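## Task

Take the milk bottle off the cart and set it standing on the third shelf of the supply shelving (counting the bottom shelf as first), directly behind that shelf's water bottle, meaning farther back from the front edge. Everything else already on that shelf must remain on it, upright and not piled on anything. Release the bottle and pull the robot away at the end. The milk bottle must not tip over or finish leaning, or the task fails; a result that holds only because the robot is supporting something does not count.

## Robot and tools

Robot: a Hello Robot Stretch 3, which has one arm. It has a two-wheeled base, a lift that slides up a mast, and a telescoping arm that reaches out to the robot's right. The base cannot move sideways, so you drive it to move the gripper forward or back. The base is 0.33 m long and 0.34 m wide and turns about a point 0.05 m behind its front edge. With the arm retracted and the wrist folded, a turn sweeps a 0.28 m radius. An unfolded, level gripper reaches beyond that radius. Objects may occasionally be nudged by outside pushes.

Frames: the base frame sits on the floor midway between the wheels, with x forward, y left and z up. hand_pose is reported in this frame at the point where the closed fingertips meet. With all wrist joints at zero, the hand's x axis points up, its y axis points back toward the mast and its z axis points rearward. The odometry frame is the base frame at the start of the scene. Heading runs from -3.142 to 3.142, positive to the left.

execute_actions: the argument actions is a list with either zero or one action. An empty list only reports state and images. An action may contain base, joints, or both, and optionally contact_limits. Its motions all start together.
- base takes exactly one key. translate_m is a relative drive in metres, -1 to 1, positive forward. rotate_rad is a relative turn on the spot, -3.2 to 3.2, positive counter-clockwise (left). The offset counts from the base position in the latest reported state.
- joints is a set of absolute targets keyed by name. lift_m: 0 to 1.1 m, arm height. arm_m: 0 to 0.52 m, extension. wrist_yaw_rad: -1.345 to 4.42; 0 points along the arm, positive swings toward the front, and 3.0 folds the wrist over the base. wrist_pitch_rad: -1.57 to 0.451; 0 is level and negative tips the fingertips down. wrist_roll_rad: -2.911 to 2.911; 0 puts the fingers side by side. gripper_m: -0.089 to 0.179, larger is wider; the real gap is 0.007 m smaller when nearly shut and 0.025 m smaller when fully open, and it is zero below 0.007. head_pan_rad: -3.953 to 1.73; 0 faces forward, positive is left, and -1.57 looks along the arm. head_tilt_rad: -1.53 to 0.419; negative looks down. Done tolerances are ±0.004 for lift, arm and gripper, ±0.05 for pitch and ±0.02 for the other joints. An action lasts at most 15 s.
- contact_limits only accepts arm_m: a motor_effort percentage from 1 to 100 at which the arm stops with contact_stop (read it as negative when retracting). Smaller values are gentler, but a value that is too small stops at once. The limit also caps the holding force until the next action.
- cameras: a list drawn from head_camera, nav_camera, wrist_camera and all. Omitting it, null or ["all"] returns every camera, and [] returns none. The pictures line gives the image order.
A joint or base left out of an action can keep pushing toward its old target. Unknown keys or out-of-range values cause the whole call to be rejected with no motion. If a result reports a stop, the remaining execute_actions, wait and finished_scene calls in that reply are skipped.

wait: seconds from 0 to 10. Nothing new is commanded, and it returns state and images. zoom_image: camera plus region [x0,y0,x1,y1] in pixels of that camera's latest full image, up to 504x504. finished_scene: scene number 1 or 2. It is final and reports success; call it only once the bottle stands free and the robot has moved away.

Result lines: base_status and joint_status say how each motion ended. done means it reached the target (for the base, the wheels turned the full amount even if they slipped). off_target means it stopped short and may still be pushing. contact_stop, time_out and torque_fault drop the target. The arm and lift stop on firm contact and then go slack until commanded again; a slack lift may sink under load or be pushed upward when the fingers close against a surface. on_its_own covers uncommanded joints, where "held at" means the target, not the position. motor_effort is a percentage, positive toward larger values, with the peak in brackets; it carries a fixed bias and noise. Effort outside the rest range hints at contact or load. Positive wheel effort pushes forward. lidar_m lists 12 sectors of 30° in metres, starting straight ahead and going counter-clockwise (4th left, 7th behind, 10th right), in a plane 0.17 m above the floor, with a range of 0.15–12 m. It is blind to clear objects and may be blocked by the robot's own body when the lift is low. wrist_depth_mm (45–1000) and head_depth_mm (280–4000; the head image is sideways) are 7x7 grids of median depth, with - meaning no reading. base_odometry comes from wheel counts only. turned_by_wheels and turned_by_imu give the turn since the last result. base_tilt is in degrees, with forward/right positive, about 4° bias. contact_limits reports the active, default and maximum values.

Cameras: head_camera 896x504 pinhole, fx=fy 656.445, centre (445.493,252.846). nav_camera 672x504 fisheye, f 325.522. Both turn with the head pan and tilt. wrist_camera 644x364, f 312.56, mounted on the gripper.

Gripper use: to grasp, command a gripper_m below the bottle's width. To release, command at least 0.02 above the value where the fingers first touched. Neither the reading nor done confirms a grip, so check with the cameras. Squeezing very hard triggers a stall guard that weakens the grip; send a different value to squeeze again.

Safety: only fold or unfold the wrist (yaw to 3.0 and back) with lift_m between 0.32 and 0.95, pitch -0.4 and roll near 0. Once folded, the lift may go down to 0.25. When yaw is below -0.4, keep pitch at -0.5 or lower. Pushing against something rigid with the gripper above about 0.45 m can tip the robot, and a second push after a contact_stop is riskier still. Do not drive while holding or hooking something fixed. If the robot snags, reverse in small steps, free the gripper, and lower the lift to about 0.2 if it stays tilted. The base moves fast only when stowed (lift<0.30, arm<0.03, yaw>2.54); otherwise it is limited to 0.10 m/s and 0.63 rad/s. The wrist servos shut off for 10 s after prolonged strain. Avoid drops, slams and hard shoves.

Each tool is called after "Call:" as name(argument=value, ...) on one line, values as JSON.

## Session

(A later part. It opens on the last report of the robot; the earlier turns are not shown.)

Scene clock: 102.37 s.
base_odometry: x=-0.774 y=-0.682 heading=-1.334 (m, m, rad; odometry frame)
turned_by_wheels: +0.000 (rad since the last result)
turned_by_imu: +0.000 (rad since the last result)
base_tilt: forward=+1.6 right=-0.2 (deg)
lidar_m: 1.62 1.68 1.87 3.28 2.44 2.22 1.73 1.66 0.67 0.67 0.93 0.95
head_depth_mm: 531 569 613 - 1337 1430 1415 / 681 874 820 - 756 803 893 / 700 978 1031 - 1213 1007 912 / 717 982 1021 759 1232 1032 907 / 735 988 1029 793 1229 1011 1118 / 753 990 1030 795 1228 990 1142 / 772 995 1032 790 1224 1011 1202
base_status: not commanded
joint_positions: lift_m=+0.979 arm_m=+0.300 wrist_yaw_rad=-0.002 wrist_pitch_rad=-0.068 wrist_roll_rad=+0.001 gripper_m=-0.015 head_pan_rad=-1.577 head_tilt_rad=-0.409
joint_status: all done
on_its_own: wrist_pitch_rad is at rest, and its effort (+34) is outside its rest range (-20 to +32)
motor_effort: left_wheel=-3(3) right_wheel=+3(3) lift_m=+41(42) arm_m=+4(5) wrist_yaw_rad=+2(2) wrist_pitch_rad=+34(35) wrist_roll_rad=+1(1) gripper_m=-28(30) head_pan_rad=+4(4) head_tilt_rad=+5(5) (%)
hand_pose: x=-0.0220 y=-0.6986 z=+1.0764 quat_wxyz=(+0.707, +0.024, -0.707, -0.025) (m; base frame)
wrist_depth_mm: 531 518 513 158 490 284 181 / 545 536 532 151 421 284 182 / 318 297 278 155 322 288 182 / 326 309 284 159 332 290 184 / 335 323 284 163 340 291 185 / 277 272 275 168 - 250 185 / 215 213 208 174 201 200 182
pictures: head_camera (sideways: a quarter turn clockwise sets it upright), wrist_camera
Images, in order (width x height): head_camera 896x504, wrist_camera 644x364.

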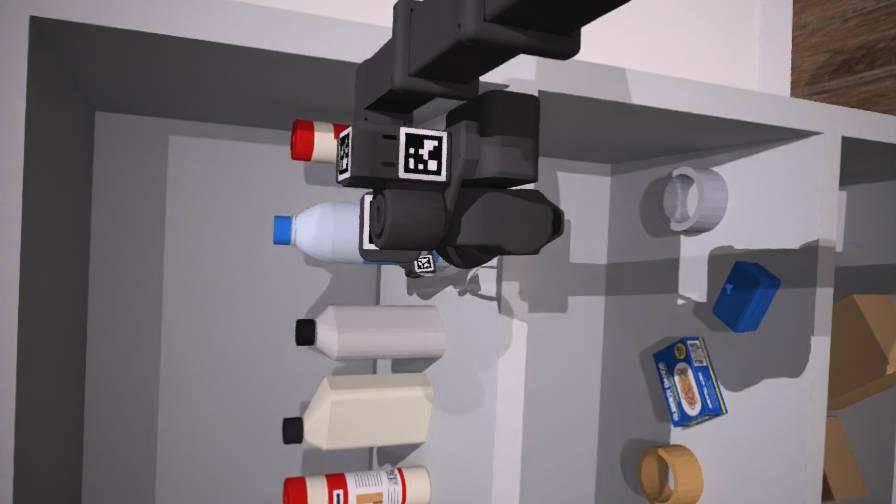

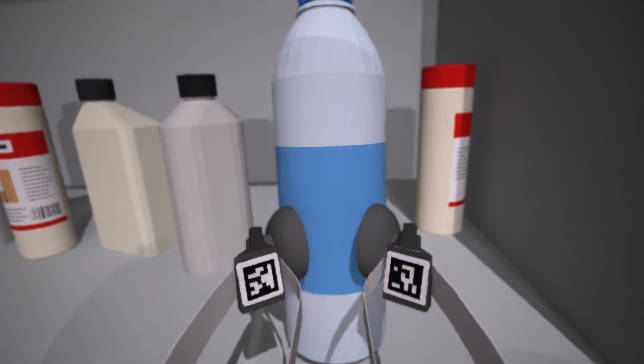

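Held. Move it aside, then return.

Call:
execute_actions(actions=[{"base":{"translate_m":0.22},"joints":{"lift_m":0.995}}], cameras=[])

Call:
execute_actions(actions=[{"joints":{"lift_m":0.962}}], cameras=[])

Call:
execute_actions(actions=[{"joints":{"gripper_m":0.13}}], cameras=[])

Call:
execute_actions(actions=[{"joints":{"arm_m":0}}], cameras=["wrist_camera"])

Call:
execute_actions(actions=[{"base":{"translate_m":-0.22},"joints":{"lift_m":0.68}}], cameras=[])

Call:
execute_actions(actions=[{"base":{"rotate_rad":-0.97}}], cameras=[])

Call:
execute_actions(actions=[{"base":{"translate_m":-1}}], cameras=[])

Call:
execute_actions(actions=[{"base":{"translate_m":-1}}], cameras=[])

Call:
execute_actions(actions=[{"base":{"rotate_rad":-0.67}}], cameras=[])

Call:
execute_actions(actions=[{"joints":{"arm_m":0.3,"gripper_m":0.17}}], cameras=["wrist_camera"])

Scene clock: 113.87 s.
base_odometry: x=-0.722 y=-0.896 heading=-1.334 (m, m, rad; odometry frame)
turned_by_wheels: +0.000 (rad since the last result)
turned_by_imu: +0.000 (rad since the last result)
base_tilt: forward=+1.6 right=-0.2 (deg)
lidar_m: 1.41 1.46 1.56 3.28 2.76 2.45 1.94 1.66 0.76 0.78 0.81 1.46
head_depth_mm: 665 975 1043 - 1177 1012 920 / 682 983 1035 - 1217 1042 911 / 700 985 1037 - 1224 1036 911 / 717 987 815 762 1235 995 1118 / 733 991 1033 804 1240 1011 1214 / 754 997 795 795 1232 1024 1202 / 769 999 1037 788 1230 1020 1202
base_status: done
joint_positions: lift_m=+0.994 arm_m=+0.300 wrist_yaw_rad=+0.000 wrist_pitch_rad=-0.075 wrist_roll_rad=+0.001 gripper_m=-0.005 head_pan_rad=-1.577 head_tilt_rad=-0.409
joint_status: all done
on_its_own: gripper_m is held at -0.006, not at your -0.020, by its stall guard, which is not easing now; wrist_pitch_rad is at rest, and its effort (+37) is outside its rest range (-20 to +32)
motor_effort: left_wheel=-2(3) right_wheel=+1(4) lift_m=+41(42) arm_m=+4(4) wrist_yaw_rad=+1(1) wrist_pitch_rad=+37(38) wrist_roll_rad=+1(1) gripper_m=-24(24) head_pan_rad=+3(4) head_tilt_rad=+5(5) (%)
hand_pose: x=-0.0215 y=-0.6984 z=+1.0899 quat_wxyz=(+0.707, +0.027, -0.707, -0.027) (m; base frame)
wrist_depth_mm: 501 520 514 158 498 488 450 / 472 292 529 151 507 506 449 / 452 292 289 155 254 521 450 / 460 302 310 159 258 506 448 / 414 317 317 163 267 361 339 / 299 294 299 168 251 273 267 / 234 230 225 173 219 216 213
pictures: none
No camera images: the call's "cameras" was empty. Leave "cameras" out to get every camera's image.

Scene clock: 114.97 s.
base_odometry: x=-0.722 y=-0.896 heading=-1.334 (m, m, rad; odometry frame)
turned_by_wheels: +0.000 (rad since the last result)
turned_by_imu: +0.000 (rad since the last result)
base_tilt: forward=+1.6 right=-0.2 (deg)
lidar_m: 1.41 1.46 1.56 3.28 2.76 2.44 1.94 1.67 0.76 0.78 0.81 1.46
head_depth_mm: 660 982 1054 - - 1010 919 / 679 984 1043 - 1234 1039 915 / 697 987 1034 - 1247 1038 914 / 714 986 814 785 1247 998 911 / 731 993 1030 807 1232 1013 1222 / 750 995 793 798 1232 1021 1209 / 766 998 1036 793 1225 1016 1206
base_status: not commanded
joint_positions: lift_m=+0.963 arm_m=+0.300 wrist_yaw_rad=+0.000 wrist_pitch_rad=-0.029 wrist_roll_rad=+0.001 gripper_m=-0.005 head_pan_rad=-1.577 head_tilt_rad=-0.408
joint_status: all done
on_its_own: gripper_m is held at -0.006, not at your -0.020, by its stall guard, which is not easing now
motor_effort: left_wheel=-2(2) right_wheel=+1(1) lift_m=+16(37) arm_m=+3(4) wrist_yaw_rad=+1(0) wrist_pitch_rad=+15(37) wrist_roll_rad=+1(1) gripper_m=-23(23) head_pan_rad=+2(3) head_tilt_rad=+5(5) (%)
hand_pose: x=-0.0215 y=-0.7001 z=+1.0697 quat_wxyz=(+0.707, +0.011, -0.707, -0.011) (m; base frame)
wrist_depth_mm: 500 524 523 150 502 491 443 / 464 285 531 147 515 512 450 / 451 291 290 152 250 523 450 / 465 300 309 157 258 496 432 / 394 314 313 162 262 337 332 / 272 268 273 170 - 249 241 / 209 207 202 178 196 193 189
pictures: none
No camera images: the call's "cameras" was empty. Leave "cameras" out to get every camera's image.

Scene clock: 116.80 s.
base_odometry: x=-0.722 y=-0.896 heading=-1.334 (m, m, rad; odometry frame)
turned_by_wheels: +0.000 (rad since the last result)
turned_by_imu: +0.000 (rad since the last result)
base_tilt: forward=+1.6 right=-0.1 (deg)
lidar_m: 1.41 1.46 1.56 3.29 2.76 2.44 1.94 1.66 0.76 0.78 0.80 1.46
head_depth_mm: 660 984 1053 - - 1011 919 / 678 981 1043 - 1233 1039 914 / 697 986 1038 - 1255 1037 915 / 715 989 813 810 1247 1001 909 / 730 993 1031 780 1234 1014 1218 / 749 992 793 796 1233 1024 1205 / 766 998 1038 788 1225 1022 1207
base_status: not commanded
joint_positions: lift_m=+0.963 arm_m=+0.300 wrist_yaw_rad=+0.000 wrist_pitch_rad=-0.022 wrist_roll_rad=+0.001 gripper_m=+0.130 head_pan_rad=-1.577 head_tilt_rad=-0.408
joint_status: all done
motor_effort: left_wheel=-2(2) right_wheel=+1(1) lift_m=+16(16) arm_m=+3(3) wrist_yaw_rad=+0(1) wrist_pitch_rad=+11(15) wrist_roll_rad=+1(1) gripper_m=+1(99) head_pan_rad=+3(2) head_tilt_rad=+5(5) (%)
hand_pose: x=-0.0215 y=-0.7003 z=+1.0715 quat_wxyz=(+0.707, +0.008, -0.707, -0.008) (m; base frame)
wrist_depth_mm: 496 531 527 150 504 492 445 / 471 290 535 144 519 509 445 / 451 290 288 150 250 527 448 / 466 300 308 155 257 514 444 / 400 310 309 162 265 375 337 / 279 291 266 169 256 - 247 / 213 204 206 176 199 196 192
pictures: none
No camera images: the call's "cameras" was empty. Leave "cameras" out to get every camera's image.

Scene clock: 120.23 s.
base_odometry: x=-0.722 y=-0.896 heading=-1.334 (m, m, rad; odometry frame)
turned_by_wheels: +0.000 (rad since the last result)
turned_by_imu: +0.000 (rad since the last result)
base_tilt: forward=+1.6 right=-0.2 (deg)
lidar_m: 1.41 1.46 1.56 3.28 2.75 2.44 1.94 1.66 0.76 0.78 0.80 1.46
head_depth_mm: 660 983 1051 844 1172 1091 - / 678 982 1047 829 1211 1047 - / 695 984 1036 773 1224 - - / 713 989 809 710 1225 - - / 731 994 1030 805 1217 1014 1219 / 748 993 796 798 1228 1022 1210 / 764 1000 1038 789 1221 1016 1206
base_status: not commanded
joint_positions: lift_m=+0.963 arm_m=+0.000 wrist_yaw_rad=+0.000 wrist_pitch_rad=-0.021 wrist_roll_rad=+0.001 gripper_m=+0.130 head_pan_rad=-1.577 head_tilt_rad=-0.408
joint_status: all done
motor_effort: left_wheel=-2(2) right_wheel=+1(1) lift_m=+16(15) arm_m=-7(6) wrist_yaw_rad=+1(1) wrist_pitch_rad=+11(11) wrist_roll_rad=+1(1) gripper_m=+1(1) head_pan_rad=+4(4) head_tilt_rad=+5(5) (%)
hand_pose: x=-0.0215 y=-0.4010 z=+1.0718 quat_wxyz=(+0.707, +0.008, -0.707, -0.008) (m; base frame)
wrist_depth_mm: 507 711 815 785 761 680 435 / 503 712 818 807 776 681 439 / 492 701 593 568 813 598 440 / 494 624 600 507 554 587 444 / 476 481 468 453 437 415 409 / 529 620 963 944 913 - 446 / 551 732 794 830 822 709 447
pictures: wrist_camera
Images, in order (width x height): wrist_camera 644x364.

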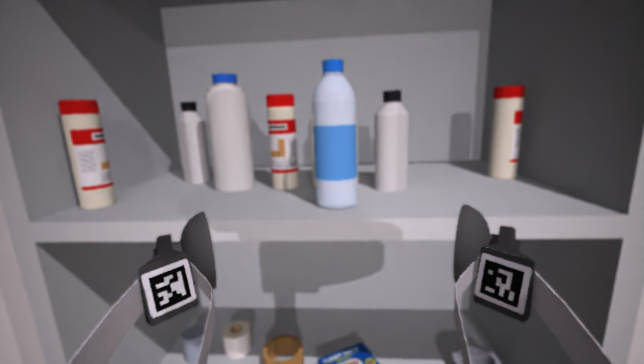

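Scene clock: 123.90 s.
base_odometry: x=-0.774 y=-0.682 heading=-1.334 (m, m, rad; odometry frame)
turned_by_wheels: +0.000 (rad since the last result)
turned_by_imu: -0.001 (rad since the last result)
base_tilt: forward=+1.6 right=-0.2 (deg)
lidar_m: 1.63 1.67 1.87 3.29 2.45 2.22 1.72 1.66 0.67 0.67 0.93 0.95
head_depth_mm: 532 569 613 1165 1301 1428 1425 / 677 869 821 729 749 802 1099 / 694 981 1041 822 1210 1003 910 / 711 983 1057 812 1224 1035 906 / 730 989 1022 793 1229 1013 902 / 747 992 1032 718 1231 990 1146 / 765 993 784 705 1224 1010 1207
base_status: done
joint_positions: lift_m=+0.681 arm_m=+0.000 wrist_yaw_rad=+0.000 wrist_pitch_rad=-0.020 wrist_roll_rad=+0.001 gripper_m=+0.130 head_pan_rad=-1.577 head_tilt_rad=-0.408
joint_status: all done
motor_effort: left_wheel=-1(6) right_wheel=+1(2) lift_m=+15(15) arm_m=-7(7) wrist_yaw_rad=+1(1) wrist_pitch_rad=+10(11) wrist_roll_rad=+1(1) gripper_m=+0(1) head_pan_rad=+4(4) head_tilt_rad=+5(5) (%)
hand_pose: x=-0.0215 y=-0.4010 z=+0.7900 quat_wxyz=(+0.707, +0.007, -0.707, -0.008) (m; base frame)
wrist_depth_mm: 394 386 379 389 396 795 796 / 677 811 820 802 624 827 825 / 746 863 851 839 630 866 858 / 726 907 879 868 642 892 894 / 699 862 845 823 609 918 924 / 618 642 590 541 540 - 946 / 518 698 503 472 463 - -
pictures: none
No camera images: the call's "cameras" was empty. Leave "cameras" out to get every camera's image.

Scene clock: 126.40 s.
base_odometry: x=-0.774 y=-0.682 heading=-2.304 (m, m, rad; odometry frame)
turned_by_wheels: -0.970 (rad since the last result)
turned_by_imu: -0.949 (rad since the last result)
base_tilt: forward=+1.6 right=-0.2 (deg)
lidar_m: 0.95 1.66 1.63 1.68 2.53 3.30 2.31 2.18 1.72 1.53 0.67 0.80
head_depth_mm: 1850 1945 2061 2178 2230 1775 1419 / 1965 2067 2205 2348 2317 1762 1415 / 1946 2097 2275 2451 2314 1757 1412 / 1693 1825 1998 2145 2187 1745 1401 / 1498 1603 1709 1849 1990 1732 1416 / 1341 1422 1517 1612 1734 1726 1393 / 1212 1274 1352 1432 1521 1597 1387
base_status: done
joint_positions: lift_m=+0.681 arm_m=+0.000 wrist_yaw_rad=+0.000 wrist_pitch_rad=-0.020 wrist_roll_rad=+0.001 gripper_m=+0.130 head_pan_rad=-1.577 head_tilt_rad=-0.408
joint_status: not commanded
motor_effort: left_wheel=+1(5) right_wheel=-1(2) lift_m=+15(15) arm_m=-7(7) wrist_yaw_rad=+1(0) wrist_pitch_rad=+10(10) wrist_roll_rad=+1(1) gripper_m=+1(0) head_pan_rad=+4(4) head_tilt_rad=+5(5) (%)
hand_pose: x=-0.0215 y=-0.4010 z=+0.7900 quat_wxyz=(+0.707, +0.007, -0.707, -0.008) (m; base frame)
wrist_depth_mm: 770 919 - - - - - / 781 919 - - - - - / 788 943 - - - - - / 797 937 - - - - - / 807 956 - - - - - / 806 934 - - - - - / 830 - - - - - -
pictures: none
No camera images: the call's "cameras" was empty. Leave "cameras" out to get every camera's image.

Scene clock: 137.80 s.
base_odometry: x=-0.104 y=+0.061 heading=-2.304 (m, m, rad; odometry frame)
turned_by_wheels: +0.000 (rad since the last result)
turned_by_imu: -0.004 (rad since the last result)
base_tilt: forward=+1.6 right=-0.2 (deg)
lidar_m: 1.76 2.24 1.89 2.28 2.51 2.47 1.53 1.36 1.57 1.40 2.03 1.51
head_depth_mm: 1357 1423 1516 1595 1707 1733 1417 / 1438 1520 1604 1709 1827 1762 1423 / 1529 1604 1713 1837 1906 1745 1408 / 1630 1734 1862 1952 1657 1686 1403 / 1749 1866 2000 2116 1725 1735 1417 / 1887 2016 2169 2349 2166 1722 1392 / 2001 2138 2276 2430 2248 1723 1382
base_status: done
joint_positions: lift_m=+0.681 arm_m=+0.000 wrist_yaw_rad=+0.000 wrist_pitch_rad=-0.020 wrist_roll_rad=+0.001 gripper_m=+0.130 head_pan_rad=-1.577 head_tilt_rad=-0.408
joint_status: not commanded
motor_effort: left_wheel=+1(3) right_wheel=-1(5) lift_m=+15(14) arm_m=-7(7) wrist_yaw_rad=+0(0) wrist_pitch_rad=+10(10) wrist_roll_rad=+1(1) gripper_m=+1(1) head_pan_rad=+3(3) head_tilt_rad=+5(5) (%)
hand_pose: x=-0.0215 y=-0.4010 z=+0.7900 quat_wxyz=(+0.707, +0.007, -0.707, -0.008) (m; base frame)
wrist_depth_mm: - - - - - - 946 / - - - - - - 972 / - - - - - - - / - - - - - - - / - - - - - - - / - - - - - - - / - - - - - - -
pictures: none
No camera images: the call's "cameras" was empty. Leave "cameras" out to get every camera's image.

Scene clock: 149.20 s.
base_odometry: x=+0.565 y=+0.804 heading=-2.304 (m, m, rad; odometry frame)
turned_by_wheels: +0.000 (rad since the last result)
turned_by_imu: -0.004 (rad since the last result)
base_tilt: forward=+1.6 right=-0.2 (deg)
lidar_m: 2.47 2.49 2.45 2.18 1.73 1.96 1.31 0.61 0.60 1.07 1.55 2.79
head_depth_mm: 864 911 957 1019 1084 1144 936 / 912 966 1025 1084 1166 1248 1324 / 970 1028 1097 1172 1257 1356 1389 / 1032 1101 1177 1260 1363 1483 1405 / 1100 1182 1270 1373 1493 1602 1425 / 1190 1273 1382 1498 1646 1697 1401 / 1289 1387 1511 1667 1833 1716 1387
base_status: done
joint_positions: lift_m=+0.681 arm_m=+0.000 wrist_yaw_rad=+0.000 wrist_pitch_rad=-0.020 wrist_roll_rad=+0.001 gripper_m=+0.130 head_pan_rad=-1.577 head_tilt_rad=-0.408
joint_status: not commanded
motor_effort: left_wheel=+2(3) right_wheel=-1(5) lift_m=+15(15) arm_m=-7(7) wrist_yaw_rad=+0(0) wrist_pitch_rad=+10(10) wrist_roll_rad=+1(1) gripper_m=+0(1) head_pan_rad=+3(4) head_tilt_rad=+5(5) (%)
hand_pose: x=-0.0215 y=-0.4010 z=+0.7900 quat_wxyz=(+0.707, +0.007, -0.707, -0.008) (m; base frame)
wrist_depth_mm: - - - 891 744 634 555 / - - - 924 770 658 560 / - - - 957 795 673 582 / - - - - 832 699 550 / - - - - 849 677 315 / - - - - 898 - 307 / - - - - 918 763 563
pictures: none
No camera images: the call's "cameras" was empty. Leave "cameras" out to get every camera's image.

Scene clock: 151.23 s.
base_odometry: x=+0.565 y=+0.804 heading=-2.974 (m, m, rad; odometry frame)
turned_by_wheels: -0.670 (rad since the last result)
turned_by_imu: -0.655 (rad since the last result)
base_tilt: forward=+1.5 right=-0.2 (deg)
lidar_m: 1.85 2.46 2.92 2.45 2.51 1.75 1.73 1.51 0.63 0.60 1.03 1.35
head_depth_mm: 850 914 981 1066 1156 846 1317 / 850 909 977 1058 1054 870 957 / 842 906 969 1049 1052 864 954 / 839 895 965 1039 951 861 951 / 834 893 955 1030 1035 857 962 / 830 888 949 1028 1101 1171 1284 / 826 879 949 1018 1104 1207 1313
base_status: done
joint_positions: lift_m=+0.681 arm_m=+0.000 wrist_yaw_rad=+0.000 wrist_pitch_rad=-0.020 wrist_roll_rad=+0.001 gripper_m=+0.130 head_pan_rad=-1.577 head_tilt_rad=-0.408
joint_status: not commanded
motor_effort: left_wheel=+2(7) right_wheel=-1(3) lift_m=+15(15) arm_m=-7(7) wrist_yaw_rad=+1(1) wrist_pitch_rad=+10(10) wrist_roll_rad=+1(1) gripper_m=+1(1) head_pan_rad=+4(3) head_tilt_rad=+5(5) (%)
hand_pose: x=-0.0215 y=-0.4010 z=+0.7900 quat_wxyz=(+0.707, +0.007, -0.707, -0.008) (m; base frame)
wrist_depth_mm: 686 685 681 692 689 698 678 / 712 710 714 718 716 726 713 / 731 724 741 738 748 751 744 / 754 773 738 664 693 749 760 / 785 790 376 376 377 370 786 / 815 811 826 737 740 - 837 / 844 885 791 637 624 631 858
pictures: none
No camera images: the call's "cameras" was empty. Leave "cameras" out to get every camera's image.

Scene clock: 154.67 s.
base_odometry: x=+0.565 y=+0.804 heading=-2.974 (m, m, rad; odometry frame)
turned_by_wheels: +0.000 (rad since the last result)
turned_by_imu: +0.000 (rad since the last result)
base_tilt: forward=+1.6 right=-0.2 (deg)
lidar_m: 1.85 2.47 2.92 2.45 2.50 1.75 1.73 1.51 0.63 0.60 1.03 1.35
head_depth_mm: 851 913 983 1061 1155 842 1327 / 848 910 977 1056 1056 898 - / 844 904 972 1046 1050 901 - / 839 898 962 1042 950 925 923 / 834 891 961 1032 1039 854 947 / 827 888 952 1028 1101 1172 1286 / 826 881 944 1019 1103 1212 1314
base_status: not commanded
joint_positions: lift_m=+0.681 arm_m=+0.300 wrist_yaw_rad=+0.000 wrist_pitch_rad=-0.020 wrist_roll_rad=+0.001 gripper_m=+0.170 head_pan_rad=-1.577 head_tilt_rad=-0.408
joint_status: all done
motor_effort: left_wheel=+2(2) right_wheel=-1(1) lift_m=+15(14) arm_m=+5(4) wrist_yaw_rad=+0(0) wrist_pitch_rad=+10(10) wrist_roll_rad=+1(1) gripper_m=+1(100) head_pan_rad=+4(4) head_tilt_rad=+5(5) (%)
hand_pose: x=-0.0215 y=-0.7003 z=+0.7900 quat_wxyz=(+0.707, +0.007, -0.707, -0.008) (m; base frame)
wrist_depth_mm: 419 420 422 425 426 427 431 / 433 433 437 441 441 446 447 / 449 453 453 450 455 464 466 / 470 467 466 288 472 470 485 / 491 477 401 299 404 399 354 / 504 - 354 311 341 325 277 / 518 253 271 267 264 259 246
pictures: wrist_camera
Images, in order (width x height): wrist_camera 644x364.

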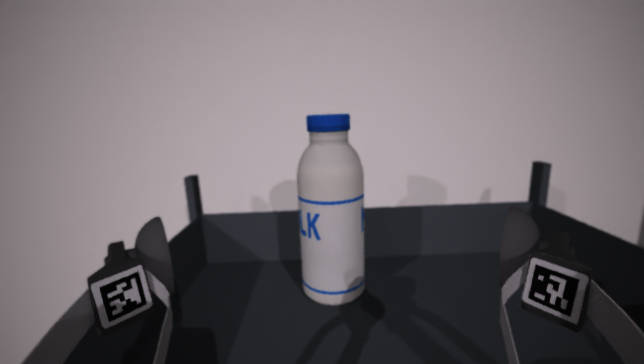

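Call:
execute_actions(actions=[{"joints":{"arm_m":0.445}}], cameras=[])

Call:
execute_actions(actions=[{"joints":{"gripper_m":-0.02}}], cameras=[])

Call:
execute_actions(actions=[{"joints":{"lift_m":0.82}}], cameras=["wrist_camera"])

Scene clock: 169.80 s.
base_odometry: x=+0.565 y=+0.804 heading=-2.974 (m, m, rad; odometry frame)
turned_by_wheels: +0.000 (rad since the last result)
turned_by_imu: +0.000 (rad since the last result)
base_tilt: forward=+1.6 right=-0.2 (deg)
lidar_m: 1.84 2.47 2.91 2.46 2.50 1.74 1.73 1.51 0.63 0.60 1.03 1.34
head_depth_mm: 852 912 979 1060 1154 843 1334 / 848 910 978 1055 1060 900 - / 844 902 968 1048 1103 - 956 / 838 900 961 1040 1033 790 952 / 832 890 956 1033 1039 857 950 / 827 888 949 1030 1100 1170 1286 / 825 880 946 1019 1105 1208 1311
base_status: not commanded
joint_positions: lift_m=+0.681 arm_m=+0.445 wrist_yaw_rad=+0.000 wrist_pitch_rad=-0.020 wrist_roll_rad=+0.001 gripper_m=+0.170 head_pan_rad=-1.577 head_tilt_rad=-0.408
joint_status: all done
motor_effort: left_wheel=+2(2) right_wheel=-1(2) lift_m=+15(15) arm_m=+5(3) wrist_yaw_rad=+0(0) wrist_pitch_rad=+10(10) wrist_roll_rad=+1(1) gripper_m=+1(0) head_pan_rad=+4(2) head_tilt_rad=+5(5) (%)
hand_pose: x=-0.0215 y=-0.8453 z=+0.7900 quat_wxyz=(+0.707, +0.007, -0.707, -0.008) (m; base frame)
wrist_depth_mm: 289 292 292 292 295 296 297 / 299 304 301 303 306 308 309 / 310 315 313 146 314 318 321 / 322 325 325 147 330 328 331 / 334 330 340 141 342 343 343 / 347 - 261 146 260 263 260 / 357 251 267 152 262 258 246
pictures: none
No camera images: the call's "cameras" was empty. Leave "cameras" out to get every camera's image.

Scene clock: 172.50 s.
base_odometry: x=+0.565 y=+0.804 heading=-2.974 (m, m, rad; odometry frame)
turned_by_wheels: +0.000 (rad since the last result)
turned_by_imu: +0.000 (rad since the last result)
base_tilt: forward=+1.6 right=-0.2 (deg)
lidar_m: 1.85 2.47 2.91 2.46 2.51 1.74 1.73 1.51 0.63 0.60 1.03 1.35
head_depth_mm: 855 914 983 1065 1157 843 1320 / 848 909 975 1056 1054 897 - / 843 900 967 1050 1099 - 954 / 838 897 961 1038 1030 787 952 / 835 888 958 1028 1038 857 947 / 829 889 947 1024 1104 1167 1279 / 826 882 945 1019 1106 1210 1309
base_status: not commanded
joint_positions: lift_m=+0.681 arm_m=+0.445 wrist_yaw_rad=+0.000 wrist_pitch_rad=-0.019 wrist_roll_rad=+0.001 gripper_m=-0.019 head_pan_rad=-1.577 head_tilt_rad=-0.408
joint_status: all done
motor_effort: left_wheel=+1(3) right_wheel=-1(3) lift_m=+15(15) arm_m=+4(4) wrist_yaw_rad=+0(3) wrist_pitch_rad=+9(10) wrist_roll_rad=+1(1) gripper_m=-11(98) head_pan_rad=+3(4) head_tilt_rad=+4(5) (%)
hand_pose: x=-0.0215 y=-0.8454 z=+0.7903 quat_wxyz=(+0.707, +0.007, -0.707, -0.007) (m; base frame)
wrist_depth_mm: 290 291 294 294 295 296 297 / 300 301 302 304 305 306 309 / 309 310 314 204 318 318 320 / 320 324 327 188 328 332 331 / 334 332 338 187 344 343 341 / 350 260 264 - 261 262 262 / 209 252 267 185 253 259 254
pictures: none
No camera images: the call's "cameras" was empty. Leave "cameras" out to get every camera's image.

Scene clock: 174.60 s.
base_odometry: x=+0.565 y=+0.804 heading=-2.974 (m, m, rad; odometry frame)
turned_by_wheels: +0.000 (rad since the last result)
turned_by_imu: +0.000 (rad since the last result)
base_tilt: forward=+1.6 right=-0.2 (deg)
lidar_m: 1.85 2.47 2.92 2.45 2.50 1.74 1.73 1.51 0.63 0.60 1.03 1.35
head_depth_mm: 854 912 984 1065 1152 1221 - / 850 908 976 1056 1110 - 960 / 847 901 971 1038 1043 865 955 / 839 897 963 1032 998 860 949 / 833 895 958 1035 1042 857 947 / 831 888 950 1027 1098 1169 1291 / 825 881 942 1017 1106 1209 1312
base_status: not commanded
joint_positions: lift_m=+0.819 arm_m=+0.445 wrist_yaw_rad=+0.000 wrist_pitch_rad=-0.021 wrist_roll_rad=+0.001 gripper_m=-0.019 head_pan_rad=-1.577 head_tilt_rad=-0.408
joint_status: all done
motor_effort: left_wheel=+2(1) right_wheel=-1(1) lift_m=+38(40) arm_m=+4(4) wrist_yaw_rad=+1(1) wrist_pitch_rad=+10(11) wrist_roll_rad=+1(1) gripper_m=-11(10) head_pan_rad=+3(3) head_tilt_rad=+5(5) (%)
hand_pose: x=-0.0215 y=-0.8453 z=+0.9287 quat_wxyz=(+0.707, +0.008, -0.707, -0.008) (m; base frame)
wrist_depth_mm: 289 291 292 293 296 296 298 / 300 301 304 304 307 308 309 / 311 311 314 316 317 318 320 / 323 325 323 328 329 330 333 / 335 336 339 334 342 346 346 / 348 350 350 - 357 357 362 / 361 363 365 209 369 374 372
pictures: wrist_camera
Images, in order (width x height): wrist_camera 644x364.

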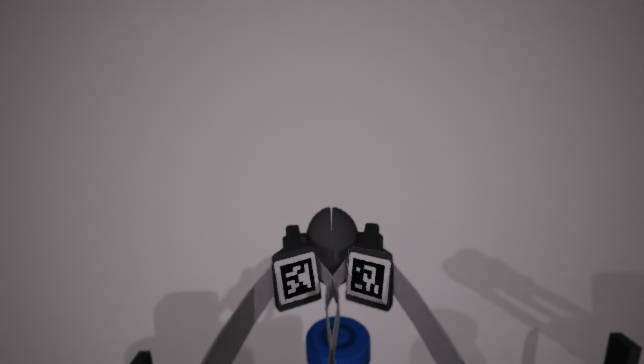

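Slippery; go deeper, gentler.

Call:
execute_actions(actions=[{"joints":{"gripper_m":0.15}}], cameras=[])

Call:
execute_actions(actions=[{"joints":{"lift_m":0.68}}], cameras=[])

Call:
execute_actions(actions=[{"joints":{"arm_m":0.5}}], cameras=[])

Call:
execute_actions(actions=[{"joints":{"gripper_m":0.01}}], cameras=["wrist_camera"])

Call:
execute_actions(actions=[{"joints":{"lift_m":0.82}}], cameras=["wrist_camera"])

Scene clock: 182.60 s.
base_odometry: x=+0.565 y=+0.804 heading=-2.974 (m, m, rad; odometry frame)
turned_by_wheels: +0.000 (rad since the last result)
turned_by_imu: +0.000 (rad since the last result)
base_tilt: forward=+1.5 right=-0.2 (deg)
lidar_m: 1.85 2.46 2.91 2.46 2.50 1.75 1.73 1.51 0.63 0.60 1.03 1.35
head_depth_mm: 852 910 982 1063 1153 1223 - / 850 906 972 1056 1108 - 954 / 845 901 970 1038 1047 866 956 / 837 896 967 1029 993 863 948 / 832 889 958 1032 1037 858 951 / 829 884 950 1026 1104 1168 1284 / 826 881 943 1023 1105 1209 1309
base_status: not commanded
joint_positions: lift_m=+0.819 arm_m=+0.445 wrist_yaw_rad=+0.000 wrist_pitch_rad=-0.021 wrist_roll_rad=+0.001 gripper_m=+0.150 head_pan_rad=-1.577 head_tilt_rad=-0.408
joint_status: all done
motor_effort: left_wheel=+2(1) right_wheel=-1(1) lift_m=+38(38) arm_m=+4(4) wrist_yaw_rad=+0(0) wrist_pitch_rad=+10(10) wrist_roll_rad=+1(1) gripper_m=+0(100) head_pan_rad=+5(3) head_tilt_rad=+5(5) (%)
hand_pose: x=-0.0215 y=-0.8453 z=+0.9287 quat_wxyz=(+0.707, +0.008, -0.707, -0.008) (m; base frame)
wrist_depth_mm: 289 290 293 293 297 297 301 / 299 301 303 304 307 308 308 / 310 312 313 315 317 319 321 / 322 325 324 328 329 330 334 / 334 333 338 339 341 340 347 / 349 - 353 354 356 - 359 / 361 364 366 209 372 373 375
pictures: none
No camera images: the call's "cameras" was empty. Leave "cameras" out to get every camera's image.

Scene clock: 184.70 s.
base_odometry: x=+0.565 y=+0.804 heading=-2.974 (m, m, rad; odometry frame)
turned_by_wheels: +0.000 (rad since the last result)
turned_by_imu: +0.000 (rad since the last result)
base_tilt: forward=+1.6 right=-0.1 (deg)
lidar_m: 1.85 2.46 2.92 2.46 2.50 1.74 1.73 1.51 0.63 0.60 1.03 1.35
head_depth_mm: 851 911 984 1066 1152 866 1315 / 847 908 978 1053 1054 903 - / 843 902 969 1048 1103 - 956 / 839 898 963 1042 943 785 952 / 834 893 958 1034 1038 855 947 / 829 886 951 1027 1097 1170 1281 / 823 881 944 1018 1104 1212 1308
base_status: not commanded
joint_positions: lift_m=+0.681 arm_m=+0.445 wrist_yaw_rad=+0.000 wrist_pitch_rad=-0.021 wrist_roll_rad=+0.001 gripper_m=+0.150 head_pan_rad=-1.577 head_tilt_rad=-0.408
joint_status: all done
motor_effort: left_wheel=+1(1) right_wheel=-1(1) lift_m=+15(32) arm_m=+4(5) wrist_yaw_rad=+1(0) wrist_pitch_rad=+11(11) wrist_roll_rad=+1(1) gripper_m=+0(1) head_pan_rad=+4(4) head_tilt_rad=+5(5) (%)
hand_pose: x=-0.0215 y=-0.8453 z=+0.7899 quat_wxyz=(+0.707, +0.007, -0.707, -0.008) (m; base frame)
wrist_depth_mm: 292 288 293 291 294 297 300 / 300 299 302 305 307 306 309 / 309 312 313 159 318 319 321 / 321 327 326 158 328 329 333 / 333 332 337 153 342 342 343 / 347 - 263 158 258 - 261 / 356 262 267 166 251 257 256
pictures: none
No camera images: the call's "cameras" was empty. Leave "cameras" out to get every camera's image.

Scene clock: 186.23 s.
base_odometry: x=+0.565 y=+0.804 heading=-2.974 (m, m, rad; odometry frame)
turned_by_wheels: +0.000 (rad since the last result)
turned_by_imu: +0.000 (rad since the last result)
base_tilt: forward=+1.6 right=-0.2 (deg)
lidar_m: 1.85 2.47 2.92 2.45 2.50 1.74 1.73 1.51 0.63 0.60 1.03 1.35
head_depth_mm: 853 911 980 1064 1153 866 1316 / 849 905 973 1056 1057 870 - / 845 903 969 1048 1111 793 957 / 838 898 960 1042 1041 833 953 / 834 893 958 1034 1038 855 949 / 828 887 949 1025 1102 1171 1309 / 824 882 945 1020 1107 1212 1314
base_status: not commanded
joint_positions: lift_m=+0.681 arm_m=+0.500 wrist_yaw_rad=+0.000 wrist_pitch_rad=-0.021 wrist_roll_rad=+0.001 gripper_m=+0.150 head_pan_rad=-1.577 head_tilt_rad=-0.408
joint_status: all done
motor_effort: left_wheel=+1(2) right_wheel=-1(1) lift_m=+15(15) arm_m=+4(6) wrist_yaw_rad=+1(0) wrist_pitch_rad=+10(11) wrist_roll_rad=+1(1) gripper_m=+1(0) head_pan_rad=+3(4) head_tilt_rad=+5(4) (%)
hand_pose: x=-0.0215 y=-0.9003 z=+0.7899 quat_wxyz=(+0.707, +0.007, -0.707, -0.008) (m; base frame)
wrist_depth_mm: 240 241 243 245 244 245 247 / 248 250 251 252 253 255 256 / 258 258 261 101 262 264 265 / 268 269 269 104 271 274 275 / 278 277 279 102 280 283 287 / 206 - 287 98 116 - 294 / 196 210 209 101 206 211 211
pictures: none
No camera images: the call's "cameras" was empty. Leave "cameras" out to get every camera's image.

Scene clock: 188.13 s.
base_odometry: x=+0.565 y=+0.804 heading=-2.974 (m, m, rad; odometry frame)
turned_by_wheels: +0.000 (rad since the last result)
turned_by_imu: +0.000 (rad since the last result)
base_tilt: forward=+1.6 right=-0.2 (deg)
lidar_m: 1.84 2.46 2.91 2.45 2.51 1.74 1.73 1.51 0.63 0.60 1.03 1.35
head_depth_mm: 854 913 981 1064 1154 846 1315 / 849 907 977 1057 1056 868 - / 844 903 967 1046 1110 793 956 / 839 896 967 1043 1027 835 953 / 834 889 954 1031 1041 858 947 / 831 884 950 1024 1102 1165 1289 / 825 881 942 1021 1102 1205 1309
base_status: not commanded
joint_positions: lift_m=+0.681 arm_m=+0.500 wrist_yaw_rad=+0.000 wrist_pitch_rad=-0.021 wrist_roll_rad=+0.001 gripper_m=+0.012 head_pan_rad=-1.577 head_tilt_rad=-0.408
joint_status: all done
motor_effort: left_wheel=+1(1) right_wheel=-1(1) lift_m=+15(15) arm_m=+4(5) wrist_yaw_rad=+1(0) wrist_pitch_rad=+11(11) wrist_roll_rad=+1(1) gripper_m=-34(98) head_pan_rad=+4(5) head_tilt_rad=+5(5) (%)
hand_pose: x=-0.0215 y=-0.9003 z=+0.7898 quat_wxyz=(+0.707, +0.008, -0.707, -0.008) (m; base frame)
wrist_depth_mm: 240 242 244 244 245 246 246 / 249 250 252 253 254 257 258 / 258 259 261 112 263 265 265 / 268 270 270 115 273 274 277 / 275 279 277 108 117 286 286 / 206 288 123 106 115 293 295 / 202 208 207 110 207 211 210
pictures: wrist_camera
Images, in order (width x height): wrist_camera 644x364.

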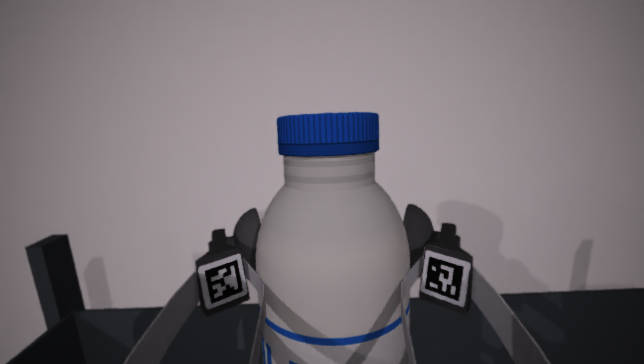

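Scene clock: 190.23 s.
base_odometry: x=+0.565 y=+0.804 heading=-2.974 (m, m, rad; odometry frame)
turned_by_wheels: +0.000 (rad since the last result)
turned_by_imu: +0.000 (rad since the last result)
base_tilt: forward=+1.6 right=-0.2 (deg)
lidar_m: 1.85 2.47 2.92 2.46 2.50 1.75 1.73 1.51 0.63 0.60 1.03 1.35
head_depth_mm: 852 912 978 1061 1152 1217 - / 846 906 976 1050 1111 841 957 / 843 901 970 1031 1048 866 954 / 838 895 966 1019 1041 863 948 / 835 890 958 1031 1040 854 946 / 830 885 949 1027 1102 1168 1301 / 822 880 944 1020 1111 1208 1311
base_status: not commanded
joint_positions: lift_m=+0.819 arm_m=+0.500 wrist_yaw_rad=+0.000 wrist_pitch_rad=-0.062 wrist_roll_rad=+0.001 gripper_m=+0.022 head_pan_rad=-1.577 head_tilt_rad=-0.408
joint_status: all done
on_its_own: gripper_m is held at +0.021, not at your +0.010, by its stall guard, which is still easing
motor_effort: left_wheel=+1(1) right_wheel=-1(1) lift_m=+41(43) arm_m=+4(4) wrist_yaw_rad=+1(0) wrist_pitch_rad=+31(33) wrist_roll_rad=+1(1) gripper_m=-28(33) head_pan_rad=+4(4) head_tilt_rad=+5(4) (%)
hand_pose: x=-0.0215 y=-0.8989 z=+0.9181 quat_wxyz=(+0.707, +0.022, -0.707, -0.022) (m; base frame)
wrist_depth_mm: 235 237 238 240 241 244 244 / 247 248 250 250 251 252 253 / 258 258 259 112 262 263 267 / 269 269 273 115 275 277 279 / 280 284 281 109 118 289 289 / 296 297 128 107 113 304 307 / 310 312 313 110 312 321 323
pictures: wrist_camera
Images, in order (width x height): wrist_camera 644x364.

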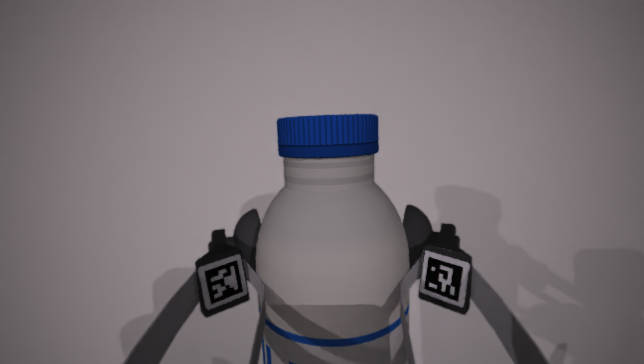

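Call:
execute_actions(actions=[{"joints":{"arm_m":0}}], cameras=[])

Call:
execute_actions(actions=[{"base":{"rotate_rad":0.67},"joints":{"lift_m":1.05}}], cameras=[])

Call:
execute_actions(actions=[{"base":{"translate_m":1}}], cameras=[])

Call:
execute_actions(actions=[{"base":{"translate_m":1}}], cameras=[])

Call:
execute_actions(actions=[{"base":{"rotate_rad":0.97}}], cameras=[])

Call:
execute_actions(actions=[{"joints":{"arm_m":0.33}}], cameras=["wrist_camera"])

Scene clock: 202.40 s.
base_odometry: x=+0.565 y=+0.804 heading=-2.974 (m, m, rad; odometry frame)
turned_by_wheels: +0.000 (rad since the last result)
turned_by_imu: +0.000 (rad since the last result)
base_tilt: forward=+1.6 right=-0.2 (deg)
lidar_m: 1.85 2.46 2.91 2.46 2.49 1.74 1.73 1.51 0.63 0.60 1.03 1.35
head_depth_mm: 853 912 981 1066 1149 843 1309 / 850 906 977 1056 1057 869 957 / 845 902 968 1046 1046 867 905 / 836 895 964 1040 1049 830 424 / 835 891 959 1034 1033 860 944 / 829 886 952 1027 1100 1167 1284 / 823 878 943 1016 1106 1206 1303
base_status: not commanded
joint_positions: lift_m=+0.819 arm_m=+0.000 wrist_yaw_rad=+0.000 wrist_pitch_rad=-0.062 wrist_roll_rad=+0.001 gripper_m=+0.029 head_pan_rad=-1.577 head_tilt_rad=-0.408
joint_status: all done
on_its_own: gripper_m is held at +0.028, not at your +0.010, by its stall guard, which is not easing now
motor_effort: left_wheel=+1(1) right_wheel=-1(1) lift_m=+41(42) arm_m=-7(7) wrist_yaw_rad=+0(0) wrist_pitch_rad=+31(31) wrist_roll_rad=+1(1) gripper_m=-25(25) head_pan_rad=+3(4) head_tilt_rad=+5(5) (%)
hand_pose: x=-0.0215 y=-0.3996 z=+0.9180 quat_wxyz=(+0.707, +0.022, -0.707, -0.022) (m; base frame)
wrist_depth_mm: 677 684 691 682 688 690 681 / 705 708 704 717 726 717 702 / 732 733 742 112 737 753 738 / 749 764 780 115 788 784 773 / 809 813 789 109 118 808 807 / 840 845 128 107 113 455 849 / 875 871 416 110 405 417 895
pictures: none
No camera images: the call's "cameras" was empty. Leave "cameras" out to get every camera's image.

Scene clock: 205.33 s.
base_odometry: x=+0.565 y=+0.804 heading=-2.304 (m, m, rad; odometry frame)
turned_by_wheels: +0.670 (rad since the last result)
turned_by_imu: +0.655 (rad since the last result)
base_tilt: forward=+1.6 right=-0.2 (deg)
lidar_m: 2.47 2.49 2.46 2.19 1.73 1.96 1.31 0.61 0.60 1.07 1.56 2.79
head_depth_mm: 863 909 962 1016 - - - / 912 961 1021 - - - - / 968 1029 1087 - - - - / 1032 1098 1169 - - - 1395 / 1100 1183 1265 1371 1489 1597 1405 / 1185 1274 1384 1497 1644 1681 1387 / 1288 1390 1519 1666 1850 1712 1384
base_status: done
joint_positions: lift_m=+1.049 arm_m=+0.000 wrist_yaw_rad=+0.000 wrist_pitch_rad=-0.063 wrist_roll_rad=+0.001 gripper_m=+0.032 head_pan_rad=-1.577 head_tilt_rad=-0.408
joint_status: all done
on_its_own: gripper_m is held at +0.031, not at your +0.010, by its stall guard, which is not easing now
motor_effort: left_wheel=-2(4) right_wheel=+2(4) lift_m=+41(43) arm_m=-7(7) wrist_yaw_rad=+0(1) wrist_pitch_rad=+32(32) wrist_roll_rad=+1(1) gripper_m=-23(25) head_pan_rad=+4(4) head_tilt_rad=+4(4) (%)
hand_pose: x=-0.0215 y=-0.3995 z=+1.1478 quat_wxyz=(+0.707, +0.022, -0.707, -0.023) (m; base frame)
wrist_depth_mm: - - - 881 724 637 552 / - - - 914 773 658 571 / - - - 112 783 672 580 / - - - 115 809 696 602 / - - - 109 118 720 624 / - - 128 107 113 720 642 / - - - 110 846 795 638
pictures: none
No camera images: the call's "cameras" was empty. Leave "cameras" out to get every camera's image.

Scene clock: 216.77 s.
base_odometry: x=-0.104 y=+0.061 heading=-2.304 (m, m, rad; odometry frame)
turned_by_wheels: +0.000 (rad since the last result)
turned_by_imu: +0.004 (rad since the last result)
base_tilt: forward=+1.6 right=-0.2 (deg)
lidar_m: 1.76 2.24 1.90 2.28 2.52 2.47 1.53 1.36 1.57 1.39 2.02 1.51
head_depth_mm: 1360 1426 1508 1603 - - - / 1431 1515 1605 - - - - / 1529 1616 1707 - - - - / 1625 1721 1827 - - - 1405 / 1743 1850 1997 2143 1721 1727 1396 / 1878 1996 2189 2357 2150 1720 1397 / 2007 2118 2273 2446 2257 1716 1385
base_status: done
joint_positions: lift_m=+1.049 arm_m=+0.000 wrist_yaw_rad=+0.000 wrist_pitch_rad=-0.063 wrist_roll_rad=+0.001 gripper_m=+0.032 head_pan_rad=-1.577 head_tilt_rad=-0.408
joint_status: not commanded
on_its_own: gripper_m is held at +0.031, not at your +0.010, by its stall guard, which is not easing now
motor_effort: left_wheel=-2(3) right_wheel=+2(3) lift_m=+42(42) arm_m=-6(6) wrist_yaw_rad=+2(0) wrist_pitch_rad=+31(32) wrist_roll_rad=+1(1) gripper_m=-24(23) head_pan_rad=+2(3) head_tilt_rad=+5(5) (%)
hand_pose: x=-0.0215 y=-0.3995 z=+1.1478 quat_wxyz=(+0.707, +0.022, -0.707, -0.023) (m; base frame)
wrist_depth_mm: - - - - - - 937 / - - - - - - 969 / - - - 112 - - - / - - - 115 - - - / - - - 109 118 - - / - - 129 107 113 - - / - - - 110 - - -
pictures: none
No camera images: the call's "cameras" was empty. Leave "cameras" out to get every camera's image.

Scene clock: 228.20 s.
base_odometry: x=-0.774 y=-0.682 heading=-2.304 (m, m, rad; odometry frame)
turned_by_wheels: +0.000 (rad since the last result)
turned_by_imu: +0.004 (rad since the last result)
base_tilt: forward=+1.5 right=-0.2 (deg)
lidar_m: 0.95 1.66 1.63 1.68 2.52 3.29 2.31 2.18 1.72 1.54 0.67 0.80
head_depth_mm: 1846 1967 2056 2183 - - - / 1954 2052 2190 - - - - / 1948 2113 2248 - - - - / 1687 1822 1971 - - - 1399 / 1502 1603 1723 1805 1990 1728 1399 / 1342 1421 1513 1618 1733 1719 1396 / 1213 1277 1345 1430 1529 1601 1382
base_status: done
joint_positions: lift_m=+1.049 arm_m=+0.000 wrist_yaw_rad=+0.000 wrist_pitch_rad=-0.063 wrist_roll_rad=+0.001 gripper_m=+0.032 head_pan_rad=-1.577 head_tilt_rad=-0.408
joint_status: not commanded
on_its_own: gripper_m is held at +0.031, not at your +0.010, by its stall guard, which is not easing now
motor_effort: left_wheel=-2(3) right_wheel=+2(5) lift_m=+42(42) arm_m=-7(7) wrist_yaw_rad=+0(0) wrist_pitch_rad=+32(32) wrist_roll_rad=+1(1) gripper_m=-23(23) head_pan_rad=+4(4) head_tilt_rad=+5(5) (%)
hand_pose: x=-0.0215 y=-0.3995 z=+1.1478 quat_wxyz=(+0.707, +0.022, -0.707, -0.023) (m; base frame)
wrist_depth_mm: 758 907 - - - - - / 765 917 - - - - - / 785 936 - 111 - - - / 797 961 - 115 - - - / 801 - - 109 118 - - / 814 - 129 107 113 - - / 845 - - 110 - - -
pictures: none
No camera images: the call's "cameras" was empty. Leave "cameras" out to get every camera's image.

Scene clock: 230.67 s.
base_odometry: x=-0.774 y=-0.682 heading=-1.334 (m, m, rad; odometry frame)
turned_by_wheels: +0.970 (rad since the last result)
turned_by_imu: +0.949 (rad since the last result)
base_tilt: forward=+1.6 right=-0.2 (deg)
lidar_m: 1.63 1.68 1.87 3.29 2.45 2.22 1.72 1.67 0.67 0.67 0.91 0.95
head_depth_mm: 532 569 608 632 - - - / 676 843 808 - - - - / 693 979 1027 - - - - / 709 982 1045 - - - 907 / 728 986 1025 800 1231 1028 905 / 744 990 1029 731 1232 989 1145 / 762 989 776 703 1226 1014 1197
base_status: done
joint_positions: lift_m=+1.049 arm_m=+0.000 wrist_yaw_rad=+0.000 wrist_pitch_rad=-0.063 wrist_roll_rad=+0.001 gripper_m=+0.032 head_pan_rad=-1.577 head_tilt_rad=-0.408
joint_status: not commanded
on_its_own: gripper_m is held at +0.031, not at your +0.010, by its stall guard, which is not easing now
motor_effort: left_wheel=-2(7) right_wheel=+2(6) lift_m=+41(41) arm_m=-7(6) wrist_yaw_rad=+0(0) wrist_pitch_rad=+32(32) wrist_roll_rad=+1(1) gripper_m=-23(23) head_pan_rad=+4(4) head_tilt_rad=+4(4) (%)
hand_pose: x=-0.0215 y=-0.3995 z=+1.1478 quat_wxyz=(+0.707, +0.023, -0.707, -0.023) (m; base frame)
wrist_depth_mm: 688 788 779 783 599 791 793 / 734 821 818 807 607 829 821 / 739 602 823 111 517 853 855 / 727 616 562 115 521 918 889 / 573 558 487 109 118 927 945 / 662 857 129 107 113 - - / 726 841 922 111 462 - -
pictures: none
No camera images: the call's "cameras" was empty. Leave "cameras" out to get every camera's image.

Scene clock: 234.30 s.
base_odometry: x=-0.774 y=-0.682 heading=-1.334 (m, m, rad; odometry frame)
turned_by_wheels: +0.000 (rad since the last result)
turned_by_imu: +0.000 (rad since the last result)
base_tilt: forward=+1.6 right=-0.1 (deg)
lidar_m: 1.63 1.69 1.87 3.27 2.45 2.22 1.73 1.67 0.67 0.67 0.91 0.94
head_depth_mm: 532 569 - 1188 1308 1436 1419 / 678 841 - 701 734 798 891 / 695 969 - 771 1208 1006 912 / 713 984 1042 685 1221 1031 907 / 730 985 1024 791 1222 1028 904 / 747 988 1026 738 1226 994 1140 / 764 990 775 701 1225 1014 1205
base_status: not commanded
joint_positions: lift_m=+1.049 arm_m=+0.330 wrist_yaw_rad=+0.000 wrist_pitch_rad=-0.063 wrist_roll_rad=+0.001 gripper_m=+0.032 head_pan_rad=-1.577 head_tilt_rad=-0.408
joint_status: all done
on_its_own: gripper_m is held at +0.031, not at your +0.010, by its stall guard, which is not easing now
motor_effort: left_wheel=-2(2) right_wheel=+2(2) lift_m=+41(42) arm_m=+5(6) wrist_yaw_rad=+0(0) wrist_pitch_rad=+32(32) wrist_roll_rad=+1(1) gripper_m=-23(23) head_pan_rad=+3(5) head_tilt_rad=+5(5) (%)
hand_pose: x=-0.0215 y=-0.7288 z=+1.1478 quat_wxyz=(+0.707, +0.023, -0.707, -0.023) (m; base frame)
wrist_depth_mm: 500 491 482 477 460 276 177 / 521 513 501 498 482 278 178 / 545 536 531 111 497 280 179 / 562 312 541 115 305 283 179 / 308 283 250 109 118 285 180 / 322 301 129 107 113 263 181 / 299 307 277 110 272 270 182
pictures: wrist_camera
Images, in order (width x height): wrist_camera 644x364.

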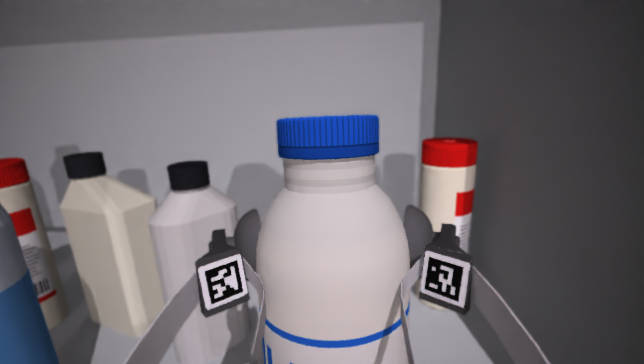

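Call:
execute_actions(actions=[{"joints":{"arm_m":0.45}}], cameras=[])

Call:
execute_actions(actions=[{"joints":{"lift_m":1.015}}], cameras=["wrist_camera"])

Scene clock: 242.47 s.
base_odometry: x=-0.774 y=-0.682 heading=-1.334 (m, m, rad; odometry frame)
turned_by_wheels: +0.000 (rad since the last result)
turned_by_imu: +0.000 (rad since the last result)
base_tilt: forward=+1.6 right=-0.2 (deg)
lidar_m: 1.63 1.68 1.87 3.28 2.45 2.22 1.72 1.66 0.67 0.67 0.91 0.94
head_depth_mm: 531 568 - 1179 1311 1427 1422 / 677 842 805 727 733 799 891 / 695 970 - 824 1206 1005 913 / 713 979 1037 775 1219 1033 911 / 732 984 1024 793 1223 1030 902 / 748 986 1024 736 1234 991 1135 / 764 985 776 702 1226 1014 1203
base_status: not commanded
joint_positions: lift_m=+1.049 arm_m=+0.450 wrist_yaw_rad=+0.000 wrist_pitch_rad=-0.063 wrist_roll_rad=+0.001 gripper_m=+0.032 head_pan_rad=-1.577 head_tilt_rad=-0.408
joint_status: all done
on_its_own: gripper_m is held at +0.031, not at your +0.010, by its stall guard, which is not easing now
motor_effort: left_wheel=-2(2) right_wheel=+2(2) lift_m=+42(42) arm_m=+5(5) wrist_yaw_rad=+1(0) wrist_pitch_rad=+31(32) wrist_roll_rad=+1(1) gripper_m=-23(23) head_pan_rad=+3(3) head_tilt_rad=+4(5) (%)
hand_pose: x=-0.0215 y=-0.8488 z=+1.1478 quat_wxyz=(+0.707, +0.023, -0.707, -0.023) (m; base frame)
wrist_depth_mm: 387 378 371 366 359 281 180 / 402 400 390 379 378 284 181 / 424 414 407 111 388 285 181 / 443 434 428 114 406 184 178 / 138 453 444 109 118 183 183 / 135 151 129 107 113 189 183 / 133 148 304 110 272 208 185
pictures: none
No camera images: the call's "cameras" was empty. Leave "cameras" out to get every camera's image.

Scene clock: 243.60 s.
base_odometry: x=-0.774 y=-0.682 heading=-1.334 (m, m, rad; odometry frame)
turned_by_wheels: +0.000 (rad since the last result)
turned_by_imu: +0.000 (rad since the last result)
base_tilt: forward=+1.6 right=-0.2 (deg)
lidar_m: 1.63 1.68 1.87 3.28 2.45 2.21 1.72 1.66 0.67 0.67 0.91 0.94
head_depth_mm: 531 569 592 1224 1305 1433 1417 / 678 844 823 727 733 797 890 / 695 976 - 774 1204 1005 911 / 711 983 1033 765 1217 1032 907 / 730 985 1027 791 1224 1024 902 / 746 987 1030 736 1235 991 1144 / 764 991 779 700 1228 1010 1205
base_status: not commanded
joint_positions: lift_m=+1.016 arm_m=+0.450 wrist_yaw_rad=+0.000 wrist_pitch_rad=-0.044 wrist_roll_rad=+0.001 gripper_m=+0.032 head_pan_rad=-1.577 head_tilt_rad=-0.408
joint_status: all done
on_its_own: gripper_m is held at +0.031, not at your +0.010, by its stall guard, which is not easing now
motor_effort: left_wheel=-2(2) right_wheel=+2(2) lift_m=+16(38) arm_m=+4(4) wrist_yaw_rad=+0(0) wrist_pitch_rad=+22(32) wrist_roll_rad=+1(1) gripper_m=-23(23) head_pan_rad=+4(3) head_tilt_rad=+5(4) (%)
hand_pose: x=-0.0215 y=-0.8496 z=+1.1190 quat_wxyz=(+0.707, +0.016, -0.707, -0.016) (m; base frame)
wrist_depth_mm: 387 382 375 370 363 282 180 / 407 401 390 380 378 284 181 / 424 415 406 111 386 187 173 / 131 427 428 114 403 176 174 / 130 150 441 109 118 182 183 / 130 148 129 107 113 187 184 / 133 147 268 110 239 206 185
pictures: wrist_camera
Images, in order (width x height): wrist_camera 644x364.

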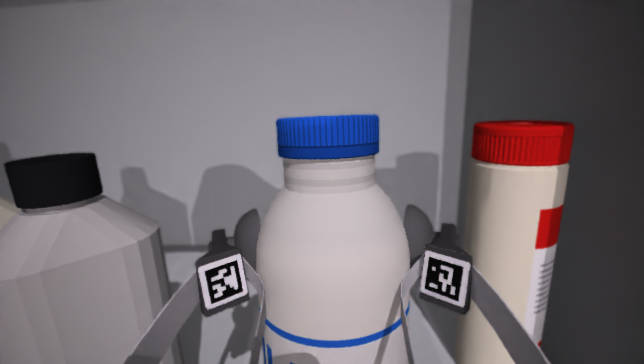

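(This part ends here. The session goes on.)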